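# Put a grinder body into the open carton

## Task

Place a single grinder body inside the open carton, then open the gripper so it is no longer held.

## Robot and tools

Robot: two arms, left_arm and right_arm, each with six revolute joints and a two-finger gripper. The names are labels only. In the shared scene frame the origin sits on the table surface midway between the arms, +x points forward over the table, +z points up, and left_arm is on the +y side. Positions are in metres and orientations are quaternions written w,x,y,z. Each gripper's fingers point along its own +z axis and close along its y axis. The reported hand point lies between the finger pads, about 1 cm short of the tips, and may be somewhat wrong, more so when the arm is stretched far out.

Joint order, used in every command row and every per-joint list in results: shoulder, elbow, waist, wrist pitch, wrist yaw, wrist roll. Ignore any other ordering you see. Stated ranges in radians: shoulder 0.000 to 3.142, elbow 0.000 to 3.019, waist -2.880 to 2.880, wrist pitch -1.693 to 1.571, wrist yaw -1.571 to 1.571, wrist roll -2.094 to 2.094. The true ends may differ by up to 0.019 rad. A target more than 0.019 rad beyond a stated end, and farther out than the joint's current angle, gets the call rejected. A target beyond the real end is clipped there, and the result may print "joint sent to its limit". If that line is missing, the joint may still be at its end.

A row is one flat list of 14 numbers covering both arms: left_arm's six joint angles then its opening, followed by right_arm's six angles then its opening. Joint values are absolute target angles in radians, not offsets. Opening runs from -1 (shut) to +1 (fully open). Give the whole row even when only one arm should move. To keep a joint where it is, repeat its value from the "Joint targets" line.

Tools:
- execute_actions(actions): a list of up to 15 actions. Each action is a table of up to 15 rows, one row per 1/30 s step. If the table is shorter than 15 rows, its final row is held for the remaining steps. An empty list simply returns the current state and images.
- move(target, speed, blocking): target is a single 14-number row of absolute joint angles and openings. All joints travel toward it together, finishing at the same time, so the hand usually follows a curve. speed is in rad/s (0.01 to 2, default 0.5) and applies to the joint with the largest distance to cover. Each move takes between 0.5 and 10 s, and a longer one is cut off at 10 s before arriving. The openings are applied immediately when the move starts. Moves do not avoid obstacles or the other arm. With blocking=false you get a result after 0.5 s while the arm keeps going. Further moves and action rows are refused until the move has ended, so use wait(0) to check on it or stop to brake it. The result also has a "move:" line giving the outcome (done, off_target, moving, held, fault), limits=held or limits=none, and each arm's joint that is farthest from its target.
- wait(seconds): 0 to 10. Lets time pass with the last commands held. It returns early if a running move ends.
- stop(): brakes a running move, and faster motion needs more room to stop. The fingers are not stopped.
- zoom_image(camera, region): camera is cam_left_wrist or cam_right_wrist. region is [x0, y0, x1, y1] in image pixels, origin at the top-left, and at most 504 by 504.
- finished_scene(scene): ends the current scene, given as an integer, and reports success. It cannot be undone. Call it only after the grinder body is resting in the carton and released.

Motion behaviour: joint speed is capped, and the command sent to each joint is kept within a fixed lead of its measured angle: waist 0.264, shoulder 0.32, elbow 0.276, wrist pitch 0.33, wrist yaw 0.186, wrist roll 0.522 rad. If a step would move a hand more than 70 mm from where it is measured, that step is scaled down. A large change can therefore take several actions, so keep commanding the remainder. "joint command not followed" means a clearance check altered or blocked some joint targets.

Gripping: grip_measured reports the finger opening on the same -1..1 scale as the command. Joint positions gives the pad gap in metres, 0.094 when fully open. Each gripper's reading can be off by about 1 mm. To hold a part, command roughly 0.03 below grip_measured for a firm grip, or less below for a lighter one. The pad force limit is about 50 to 62 N, lower for very thin parts, and first contact can spike harder.

Result lines: the state line gives each hand's position and quat. Joint positions and Joint velocities are per arm in joint order plus the gripper gap. Joint targets shows what is being commanded right now, which can change even with no new input. Joint torques are raw drive outputs with offset and noise, so they do not measure contact reliably. MOTOR HOT warns at 85 °C. At 100 °C an OVER-TEMPERATURE FAULT drops that arm, so avoid holding loads longer than needed. Any FAULT line means the arm stopped.

Cameras: cam_left_wrist and cam_right_wrist, each a 504x504 fisheye image returned in that order.

Avoid: knocking or placing anything off the table, since that fails the task. Also avoid collisions or pressing between the two arms, dropping or letting the part slip, fast impacts, and targets set far past a contact, because these push hard. Brief tugs on a held part or nudges to loose objects can occur, so check the grip and the object positions.

Each tool is called after ">>>" as name([rows], argument=value, ...), one row to a line, values as JSON.

## Session

>>> execute_actions(actions=[])

Scene clock: 0.00 s.
left_arm: end_effector_position=(+0.5810, -0.0106, +0.1680) grip_measured=+1.000 end_effector_quat_wxyz=(+0.691, +0.486, +0.497, +0.199) | right_arm: end_effector_position=(+0.1421, -0.6425, +0.3895) grip_measured=+1.000 end_effector_quat_wxyz=(+0.155, +0.920, +0.345, +0.106)
Joint names: [shoulder, elbow, waist, wrist pitch, wrist yaw, wrist roll]
Joint positions: left_arm=[ 1.894  0.957 -0.165  0.971  0.126  1.05   0.094] | right_arm=[ 1.226  1.518 -1.262 -1.557 -0.226  1.193  0.094]
Joint velocities: left_arm=[-0.015  0.002  0.005 -0.012 -0.022 -0.007  0.   ] | right_arm=[ 0.015  0.027  0.005 -0.022 -0.066  0.007  0.   ]
Joint torques (N m, as the arm reports them, + toward a larger angle): no reading
Joint targets: left_arm=[1.902 0.974 -0.165 0.974 0.126 1.050] | right_arm=[1.229 1.540 -1.262 -1.556 -0.226 1.193]

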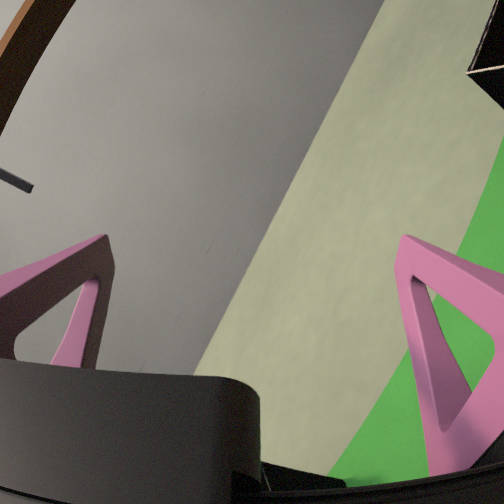

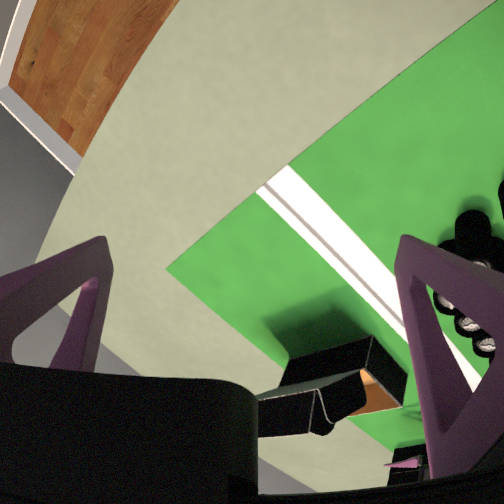

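>>> move(target=[1.2, 1.45, -0.3, -0.75, 0.0, 0.0, 1, 0.913, 1.115, 0.0, -1.15, 0.0, 0.0, 1], speed=1.0)

Scene clock: 6.93 s.
left_arm: end_effector_position=(+0.4221, +0.0023, +0.4696) grip_measured=+1.000 end_effector_quat_wxyz=(+0.489, +0.218, +0.836, -0.121) | right_arm: end_effector_position=(+0.3471, -0.2783, +0.3459) grip_measured=+1.000 end_effector_quat_wxyz=(+0.298, +0.007, +0.955, +0.003)
Joint names: [shoulder, elbow, waist, wrist pitch, wrist yaw, wrist roll]
Joint positions: left_arm=[ 1.184  1.406 -0.29  -0.737  0.004  0.015  0.094] | right_arm=[ 0.919  1.118 -0.003 -1.165 -0.005  0.008  0.094]
Joint velocities: left_arm=[-0.005 -0.002  0.005 -0.002 -0.022  0.037  0.   ] | right_arm=[-0.005 -0.007 -0.005 -0.007 -0.022  0.007  0.   ]
Joint torques (N m, as the arm reports them, + toward a larger angle): left_arm=[-8.4  13.7  -1.82  1.01 -0.05 -0.1 ] | right_arm=[-4.65  9.96 -0.33  2.01  0.08 -0.23]
Joint targets: left_arm=[1.200 1.450 -0.300 -0.750 0.000 0.000] | right_arm=[0.913 1.115 -0.000 -1.150 -0.000 -0.000]
move: off_target (left_arm); limits=none; left_arm: farthest joint: the elbow, 0.044 radians from its target (0.493 radians at the start); right_arm: farthest joint: the wrist pitch, 0.015 radians from its target (0.407 radians at the start)

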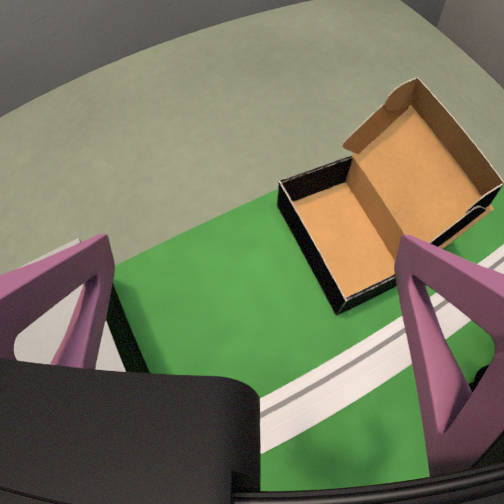

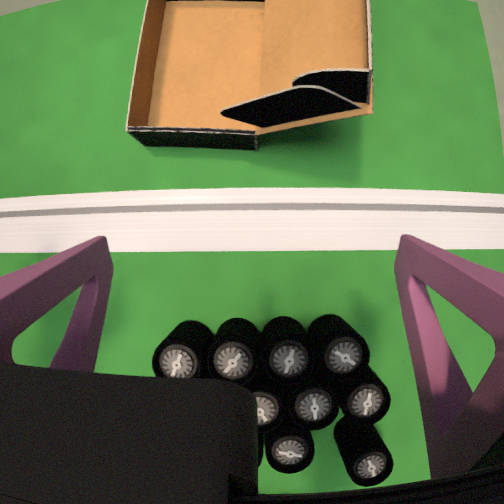

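>>> move(target=[1.2, 1.45, 0.15, -0.75, 0.0, 0.0, 1, 1.45, 1.09, 0.497, -1.68, 0.352, -0.424, 1], speed=0.8)

Scene clock: 48.20 s.
left_arm: end_effector_position=(+0.4850, +0.2269, +0.4696) grip_measured=+1.000 end_effector_quat_wxyz=(+0.503, +0.028, +0.864, -0.010) | right_arm: end_effector_position=(+0.2744, -0.1869, +0.1664) grip_measured=+1.000 end_effector_quat_wxyz=(-0.221, -0.458, +0.842, -0.178)
Joint names: [shoulder, elbow, waist, wrist pitch, wrist yaw, wrist roll]
Joint positions: left_arm=[ 1.184  1.406  0.154 -0.737  0.002  0.013  0.094] | right_arm=[ 1.454  1.085  0.502 -1.668  0.348 -0.415  0.094]
Joint velocities: left_arm=[-0.005 -0.012 -0.005 -0.002 -0.037 -0.066  0.   ] | right_arm=[-0.015 -0.012 -0.005  0.007  0.007 -0.022  0.   ]
Joint torques (N m, as the arm reports them, + toward a larger angle): left_arm=[-8.9  13.89 -1.21  1.    0.04 -0.08] | right_arm=[-9.76  8.28 -1.06 -1.48  0.28 -0.2 ]
Joint targets: left_arm=[1.200 1.450 0.150 -0.750 0.000 0.000] | right_arm=[1.450 1.090 0.497 -1.680 0.352 -0.424]
move: off_target (left_arm); limits=none; left_arm: farthest joint: the elbow, 0.044 radians from its target (0.044 radians at the start); right_arm: farthest joint: the wrist pitch, 0.012 radians from its target (0.515 radians at the start)

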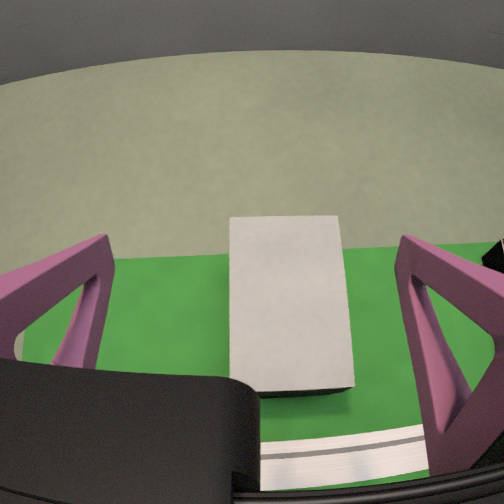

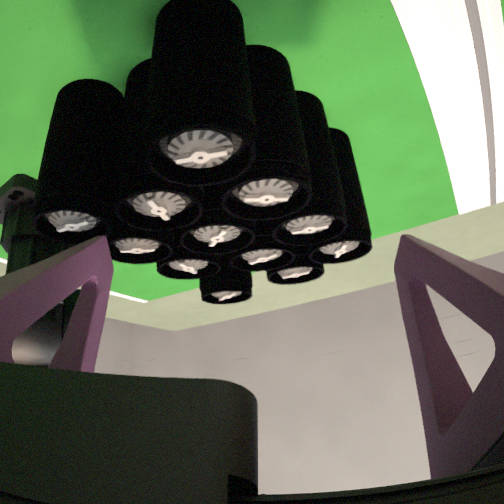

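>>> move(target=[1.2, 1.45, 0.15, -0.75, 0.0, 0.0, 1, 1.655, 0.926, 0.49, -1.495, 0.35, -0.42, 1], speed=0.3)

Scene clock: 70.00 s.
left_arm: end_effector_position=(+0.4850, +0.2269, +0.4696) grip_measured=+1.000 end_effector_quat_wxyz=(+0.503, +0.028, +0.864, -0.010) | right_arm: end_effector_position=(+0.2439, -0.2035, +0.0635) grip_measured=+1.000 end_effector_quat_wxyz=(-0.311, -0.461, +0.812, -0.177)
Joint names: [shoulder, elbow, waist, wrist pitch, wrist yaw, wrist roll]
Joint positions: left_arm=[ 1.184  1.406  0.154 -0.737  0.002  0.013  0.094] | right_arm=[ 1.648  0.924  0.502 -1.505  0.348 -0.416  0.094]
Joint velocities: left_arm=[ 0.005 -0.002 -0.015 -0.012 -0.022 -0.022  0.   ] | right_arm=[-0.015  0.017  0.005 -0.007 -0.007  0.037  0.   ]
Joint torques (N m, as the arm reports them, + toward a larger angle): left_arm=[-8.92 13.89 -1.23  0.99  0.04 -0.08] | right_arm=[-9.31  6.07 -1.71 -0.85  0.16 -0.2 ]
Joint targets: left_arm=[1.200 1.450 0.150 -0.750 -0.000 0.000] | right_arm=[1.655 0.926 0.490 -1.495 0.350 -0.420]
move: off_target (left_arm); limits=none; left_arm: farthest joint: the elbow, 0.044 radians from its target (0.044 radians at the start); right_arm: farthest joint: the waist, 0.012 radians from its target (0.012 radians at the start)

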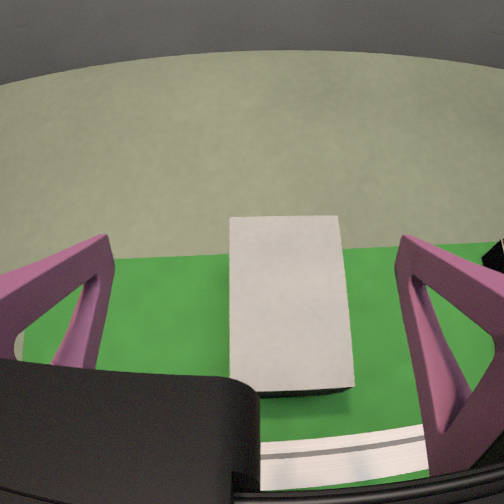

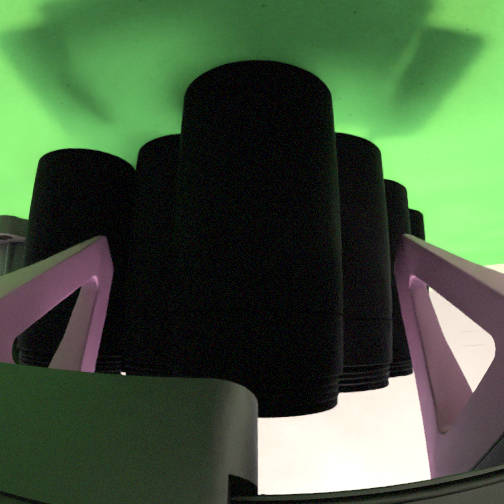

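>>> execute_actions([
  [[1.2, 1.45, 0.15, -0.75, 0.0, 0.0, 1, 1.655, 0.926, 0.49, -1.495, 0.35, -0.42, 0.2]],
  [[1.2, 1.45, 0.15, -0.75, 0.0, 0.0, 1, 1.655, 0.926, 0.49, -1.495, 0.35, -0.42, 0.05]],
  [[1.2, 1.45, 0.15, -0.75, 0.0, 0.0, 1, 1.655, 0.926, 0.49, -1.495, 0.35, -0.42, 0.015]],
])

Scene clock: 74.90 s.
left_arm: end_effector_position=(+0.4850, +0.2269, +0.4696) grip_measured=+1.000 end_effector_quat_wxyz=(+0.503, +0.028, +0.864, -0.010) | right_arm: end_effector_position=(+0.2442, -0.2038, +0.0635) grip_measured=+0.046 end_effector_quat_wxyz=(-0.311, -0.461, +0.812, -0.177)
Joint names: [shoulder, elbow, waist, wrist pitch, wrist yaw, wrist roll]
Joint positions: left_arm=[ 1.184  1.406  0.154 -0.737  0.002  0.013  0.094] | right_arm=[ 1.648  0.924  0.501 -1.504  0.349 -0.416  0.049]
Joint velocities: left_arm=[ 0.005 -0.007 -0.005 -0.007 -0.022 -0.066  0.   ] | right_arm=[ 0.005  0.007 -0.005 -0.007 -0.007  0.007 -0.   ]
Joint torques (N m, as the arm reports them, + toward a larger angle): left_arm=[-8.88 13.89 -1.21  0.99  0.04 -0.08] | right_arm=[-9.21  6.03 -1.61 -0.88  0.09 -0.19]
Joint targets: left_arm=[1.200 1.450 0.150 -0.750 0.000 0.000] | right_arm=[1.655 0.926 0.490 -1.495 0.350 -0.420]

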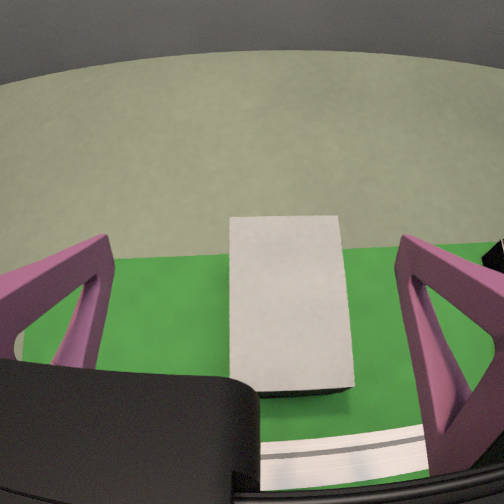

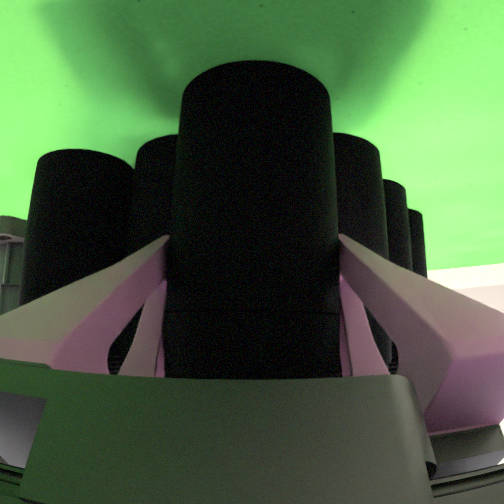

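>>> move(target=[1.2, 1.45, 0.15, -0.75, 0.0, 0.0, 1, 1.35, 1.18, 0.49, -1.67, 0.35, -0.42, 0.015], speed=0.35)

>>> move(target=[1.2, 1.45, 0.15, -0.75, 0.0, 0.0, 1, 1.61, 1.23, 0.108, -0.32, 0.0, 0.0, 0.015], speed=0.7)

Scene clock: 91.03 s.
left_arm: end_effector_position=(+0.4850, +0.2269, +0.4696) grip_measured=+1.000 end_effector_quat_wxyz=(+0.503, +0.028, +0.864, -0.010) | right_arm: end_effector_position=(+0.2875, -0.1804, +0.2100) grip_measured=+0.046 end_effector_quat_wxyz=(-0.138, -0.452, +0.863, -0.178)
Joint names: [shoulder, elbow, waist, wrist pitch, wrist yaw, wrist roll]
Joint positions: left_arm=[ 1.184  1.406  0.154 -0.737  0.002  0.013  0.094] | right_arm=[ 1.35   1.139  0.501 -1.656  0.349 -0.416  0.049]
Joint velocities: left_arm=[ 0.005  0.007 -0.005 -0.027 -0.022  0.022  0.   ] | right_arm=[ 0.005  0.007 -0.005 -0.022 -0.037 -0.037  0.001]
Joint torques (N m, as the arm reports them, + toward a larger angle): left_arm=[-8.89 13.89 -1.19  1.    0.04 -0.08] | right_arm=[-8.56 11.81 -1.55 -1.21  0.14 -0.18]
Joint targets: left_arm=[1.200 1.450 0.150 -0.750 -0.000 0.000] | right_arm=[1.350 1.180 0.490 -1.670 0.350 -0.420]
move: off_target (left_arm, right_arm); limits=none; left_arm: farthest joint: the elbow, 0.044 radians from its target (0.044 radians at the start); right_arm: farthest joint: the elbow, 0.041 radians from its target (0.256 radians at the start)

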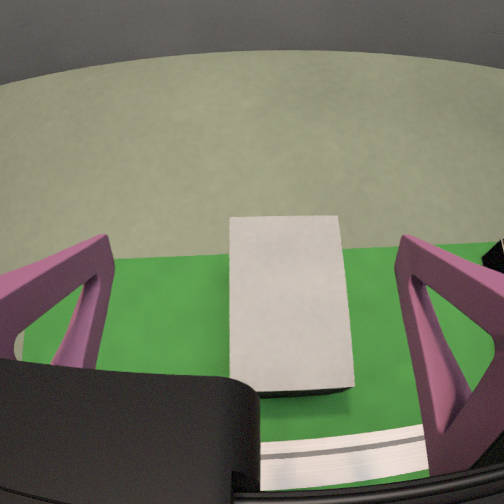

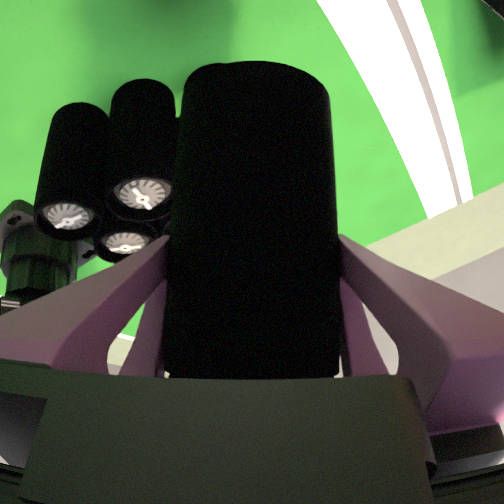

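Scene clock: 93.63 s.
left_arm: end_effector_position=(+0.4850, +0.2269, +0.4696) grip_measured=+1.000 end_effector_quat_wxyz=(+0.503, +0.028, +0.864, -0.010) | right_arm: end_effector_position=(+0.6059, -0.2101, +0.1703) grip_measured=+0.045 end_effector_quat_wxyz=(+0.383, -0.053, +0.922, +0.017)
Joint names: [shoulder, elbow, waist, wrist pitch, wrist yaw, wrist roll]
Joint positions: left_arm=[ 1.184  1.406  0.154 -0.737  0.002  0.013  0.094] | right_arm=[ 1.606  1.167  0.112 -0.346  0.004 -0.009  0.049]
Joint velocities: left_arm=[ 0.005 -0.022  0.015  0.007  0.007 -0.022  0.   ] | right_arm=[-0.024 -0.012  0.005 -0.012  0.007 -0.007  0.   ]
Joint torques (N m, as the arm reports them, + toward a larger angle): left_arm=[-8.9  13.88 -1.23  1.    0.04 -0.08] | right_arm=[-12.96  14.62  -0.88   2.8   -0.31  -0.08]
Joint targets: left_arm=[1.200 1.450 0.150 -0.750 -0.000 -0.000] | right_arm=[1.610 1.230 0.108 -0.320 -0.000 -0.000]
move: off_target (left_arm, right_arm); limits=none; left_arm: farthest joint: the elbow, 0.044 radians from its target (0.044 radians at the start); right_arm: farthest joint: the elbow, 0.063 radians from its target (0.091 radians at the start)

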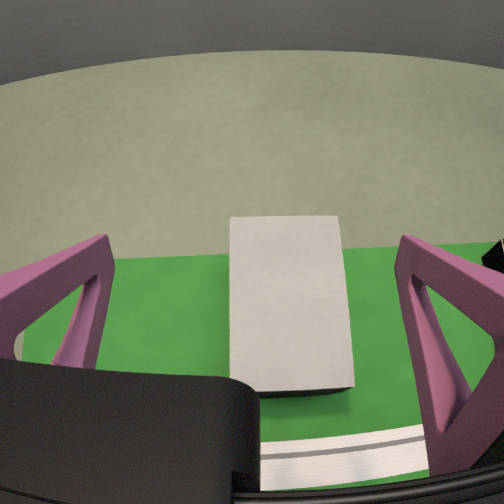

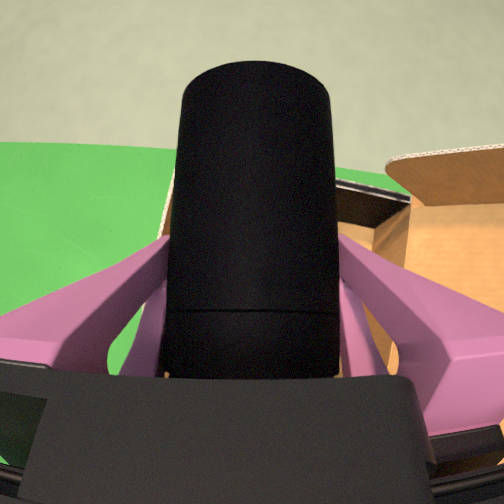

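>>> move(target=[1.2, 1.45, 0.15, -0.75, 0.0, 0.0, 1, 1.722, 1.04, 0.078, -0.071, 0.0, 0.0, 0.015], speed=0.35)

Scene clock: 113.80 s.
left_arm: end_effector_position=(+0.4850, +0.2269, +0.4696) grip_measured=+1.000 end_effector_quat_wxyz=(+0.503, +0.028, +0.864, -0.010) | right_arm: end_effector_position=(+0.5969, -0.2254, +0.0751) grip_measured=+0.045 end_effector_quat_wxyz=(+0.380, -0.042, +0.924, +0.013)
Joint names: [shoulder, elbow, waist, wrist pitch, wrist yaw, wrist roll]
Joint positions: left_arm=[ 1.184  1.406  0.154 -0.737  0.002  0.013  0.094] | right_arm=[ 1.722  1.027  0.089 -0.097  0.004 -0.008  0.049]
Joint velocities: left_arm=[-0.005 -0.012 -0.005  0.007  0.007 -0.037  0.   ] | right_arm=[-0.015 -0.002 -0.005 -0.012 -0.007  0.022 -0.   ]
Joint torques (N m, as the arm reports them, + toward a larger angle): left_arm=[-8.92 13.89 -1.21  0.99  0.04 -0.08] | right_arm=[-13.25   9.33  -1.53   2.81  -0.31  -0.07]
Joint targets: left_arm=[1.200 1.450 0.150 -0.750 -0.000 -0.000] | right_arm=[1.722 1.040 0.078 -0.071 0.000 -0.000]
move: off_target (left_arm, right_arm); limits=none; left_arm: farthest joint: the elbow, 0.044 radians from its target (0.044 radians at the start); right_arm: farthest joint: the wrist pitch, 0.026 radians from its target (0.275 radians at the start)

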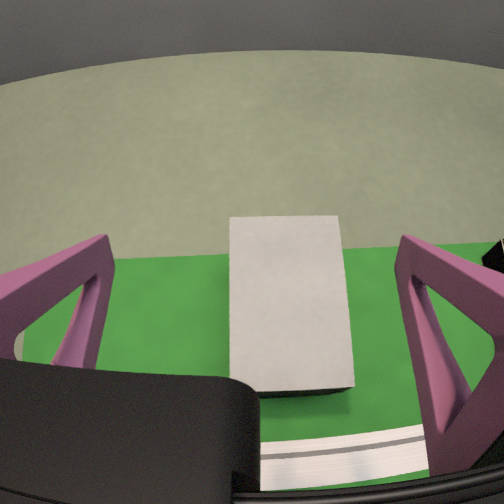

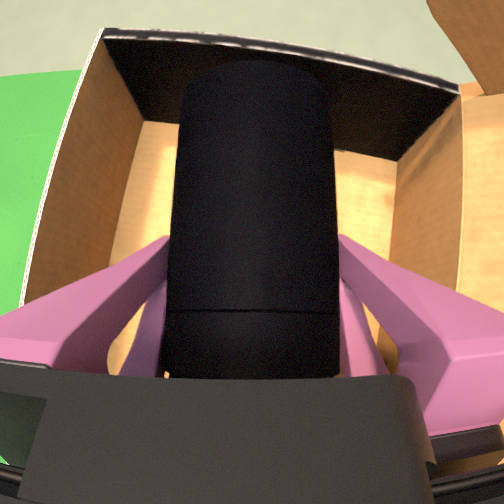

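>>> move(target=[1.2, 1.45, 0.15, -0.75, 0.0, 0.0, 1, 1.788, 1.015, 0.078, 0.016, 0.0, 0.0, 0.015], speed=0.12)

Scene clock: 123.07 s.
left_arm: end_effector_position=(+0.4850, +0.2269, +0.4696) grip_measured=+1.000 end_effector_quat_wxyz=(+0.503, +0.028, +0.864, -0.010) | right_arm: end_effector_position=(+0.5999, -0.2251, +0.0465) grip_measured=+0.045 end_effector_quat_wxyz=(+0.384, -0.042, +0.922, +0.013)
Joint names: [shoulder, elbow, waist, wrist pitch, wrist yaw, wrist roll]
Joint positions: left_arm=[ 1.184  1.406  0.154 -0.737  0.002  0.013  0.094] | right_arm=[ 1.781  1.009  0.089 -0.01   0.004 -0.008  0.049]
Joint velocities: left_arm=[-0.005 -0.007  0.005  0.007  0.066 -0.022  0.   ] | right_arm=[-0.015  0.002  0.005 -0.007  0.037  0.007 -0.001]
Joint torques (N m, as the arm reports them, + toward a larger angle): left_arm=[-8.9  13.89 -1.23  0.99  0.04 -0.08] | right_arm=[-13.26   8.34  -1.56   2.82  -0.29  -0.07]
Joint targets: left_arm=[1.200 1.450 0.150 -0.750 0.000 0.000] | right_arm=[1.788 1.015 0.078 0.016 0.000 0.000]
move: off_target (left_arm, right_arm); limits=none; left_arm: farthest joint: the elbow, 0.044 radians from its target (0.044 radians at the start); right_arm: farthest joint: the wrist pitch, 0.026 radians from its target (0.113 radians at the start)

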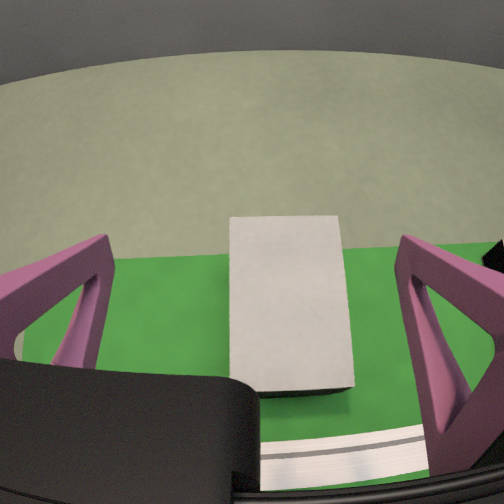

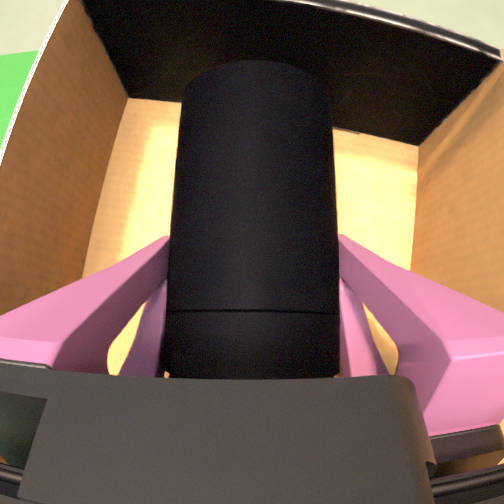

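>>> move(target=[1.2, 1.45, 0.15, -0.75, 0.0, 0.0, 1, 1.806, 1.012, 0.078, 0.022, 0.0, 0.0, 0.015], speed=0.05)

Scene clock: 132.40 s.
left_arm: end_effector_position=(+0.4850, +0.2269, +0.4696) grip_measured=+1.000 end_effector_quat_wxyz=(+0.503, +0.028, +0.864, -0.010) | right_arm: end_effector_position=(+0.5975, -0.2253, +0.0397) grip_measured=+0.045 end_effector_quat_wxyz=(+0.381, -0.042, +0.924, +0.013)
Joint names: [shoulder, elbow, waist, wrist pitch, wrist yaw, wrist roll]
Joint positions: left_arm=[ 1.184  1.406  0.154 -0.737  0.002  0.013  0.094] | right_arm=[ 1.79   1.001  0.089 -0.     0.004 -0.007  0.049]
Joint velocities: left_arm=[ 0.005  0.012 -0.015 -0.002  0.007  0.037  0.   ] | right_arm=[-0.005 -0.002 -0.005 -0.017  0.051 -0.007  0.   ]
Joint torques (N m, as the arm reports them, + toward a larger angle): left_arm=[-8.9  13.88 -1.23  0.99  0.04 -0.08] | right_arm=[-12.61   8.54  -1.56   2.61  -0.29  -0.08]
Joint targets: left_arm=[1.200 1.450 0.150 -0.750 0.000 -0.000] | right_arm=[1.806 1.012 0.078 0.022 0.000 0.000]
move: off_target (left_arm, right_arm); limits=none; left_arm: farthest joint: the elbow, 0.044 radians from its target (0.044 radians at the start); right_arm: farthest joint: the wrist pitch, 0.022 radians from its target (0.032 radians at the start)

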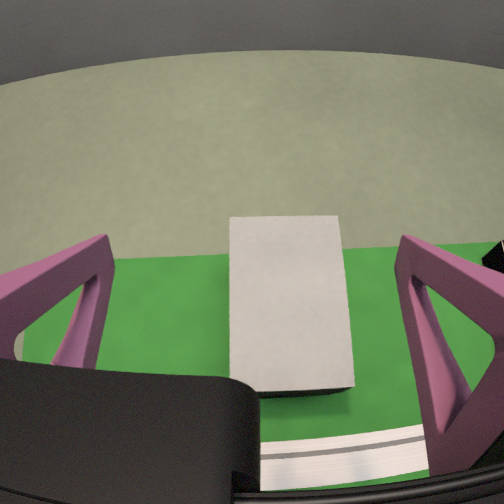

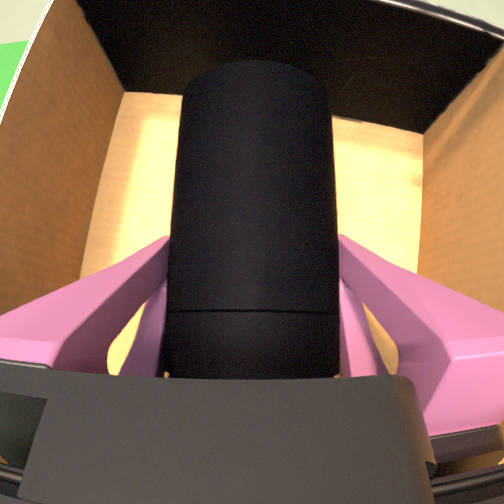

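>>> execute_actions([
  [[1.2, 1.45, 0.15, -0.75, 0.0, 0.0, 1, 1.797, 1.015, 0.078, 0.022, 0.0, 0.0, 0.1]],
  [[1.2, 1.45, 0.15, -0.75, 0.0, 0.0, 1, 1.797, 1.015, 0.078, 0.022, 0.0, 0.0, 0.4]],
])

>>> move(target=[1.2, 1.45, 0.15, -0.75, 0.0, 0.0, 1, 1.56, 1.09, 0.078, -0.29, 0.0, 0.0, 0.4], speed=0.4)

Scene clock: 137.47 s.
left_arm: end_effector_position=(+0.4850, +0.2269, +0.4696) grip_measured=+1.000 end_effector_quat_wxyz=(+0.503, +0.028, +0.864, -0.010) | right_arm: end_effector_position=(+0.5988, -0.2247, +0.0410) grip_measured=+0.398 end_effector_quat_wxyz=(+0.384, -0.041, +0.922, +0.015)
Joint names: [shoulder, elbow, waist, wrist pitch, wrist yaw, wrist roll]
Joint positions: left_arm=[ 1.184  1.406  0.154 -0.737  0.002  0.013  0.094] | right_arm=[ 1.79   1.001  0.089  0.007  0.001 -0.005  0.066]
Joint velocities: left_arm=[-0.005  0.012 -0.015  0.007  0.022  0.022  0.   ] | right_arm=[-0.005  0.007 -0.015 -0.022  0.037  0.051 -0.001]
Joint torques (N m, as the arm reports them, + toward a larger angle): left_arm=[-8.91 13.88 -1.25  0.99  0.04 -0.08] | right_arm=[-13.3    8.83  -1.6    2.28  -0.17  -0.1 ]
Joint targets: left_arm=[1.200 1.450 0.150 -0.750 0.000 -0.000] | right_arm=[1.797 1.015 0.078 0.022 0.000 0.000]

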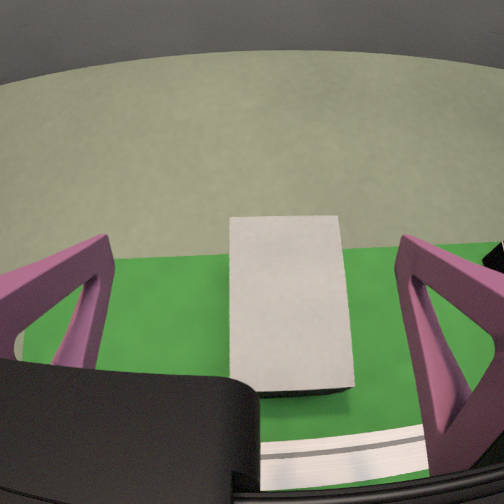

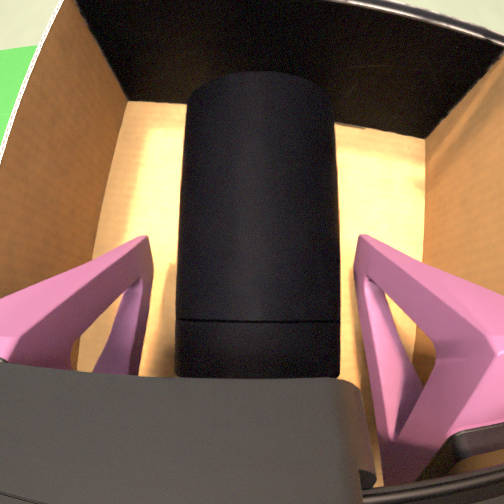

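Scene clock: 138.77 s.
left_arm: end_effector_position=(+0.4850, +0.2269, +0.4696) grip_measured=+1.000 end_effector_quat_wxyz=(+0.503, +0.028, +0.864, -0.010) | right_arm: end_effector_position=(+0.5775, -0.2264, +0.1521) grip_measured=+0.399 end_effector_quat_wxyz=(+0.383, -0.042, +0.923, +0.015)
Joint names: [shoulder, elbow, waist, wrist pitch, wrist yaw, wrist roll]
Joint positions: left_arm=[ 1.184  1.406  0.154 -0.737  0.002  0.013  0.094] | right_arm=[ 1.556  1.052  0.089 -0.28   0.    -0.005  0.066]
Joint velocities: left_arm=[-0.005  0.007 -0.005  0.007 -0.051  0.022  0.   ] | right_arm=[ 0.005 -0.002 -0.005 -0.002 -0.051 -0.037 -0.   ]
Joint torques (N m, as the arm reports them, + toward a larger angle): left_arm=[-8.93 13.89 -1.25  0.98  0.04 -0.08] | right_arm=[-11.87  12.37  -1.55   1.08  -0.16  -0.1 ]
Joint targets: left_arm=[1.200 1.450 0.150 -0.750 -0.000 0.000] | right_arm=[1.560 1.090 0.078 -0.290 -0.000 0.000]
move: off_target (left_arm, right_arm); limits=none; left_arm: farthest joint: the elbow, 0.044 radians from its target (0.044 radians at the start); right_arm: farthest joint: the elbow, 0.038 radians from its target (0.089 radians at the start)

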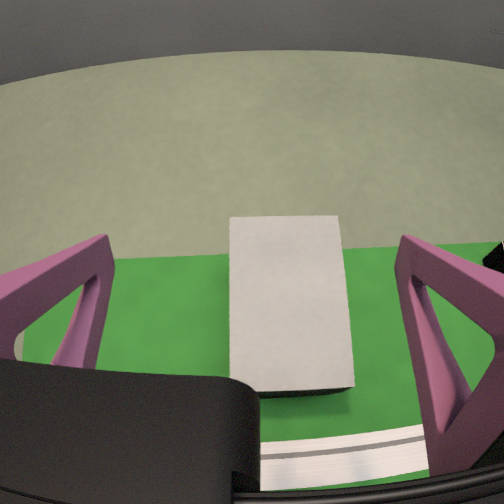

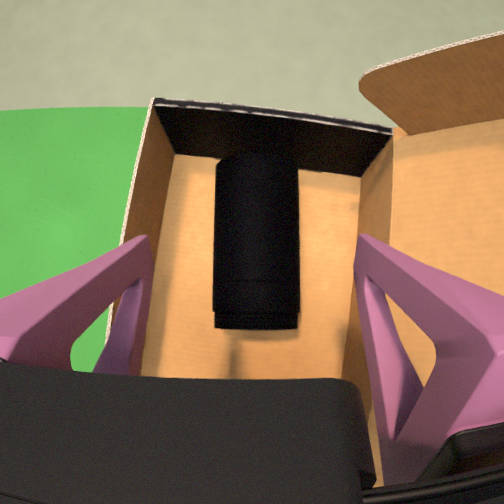

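>>> finished_scene(scene=2)

The scene is finished: the task was done.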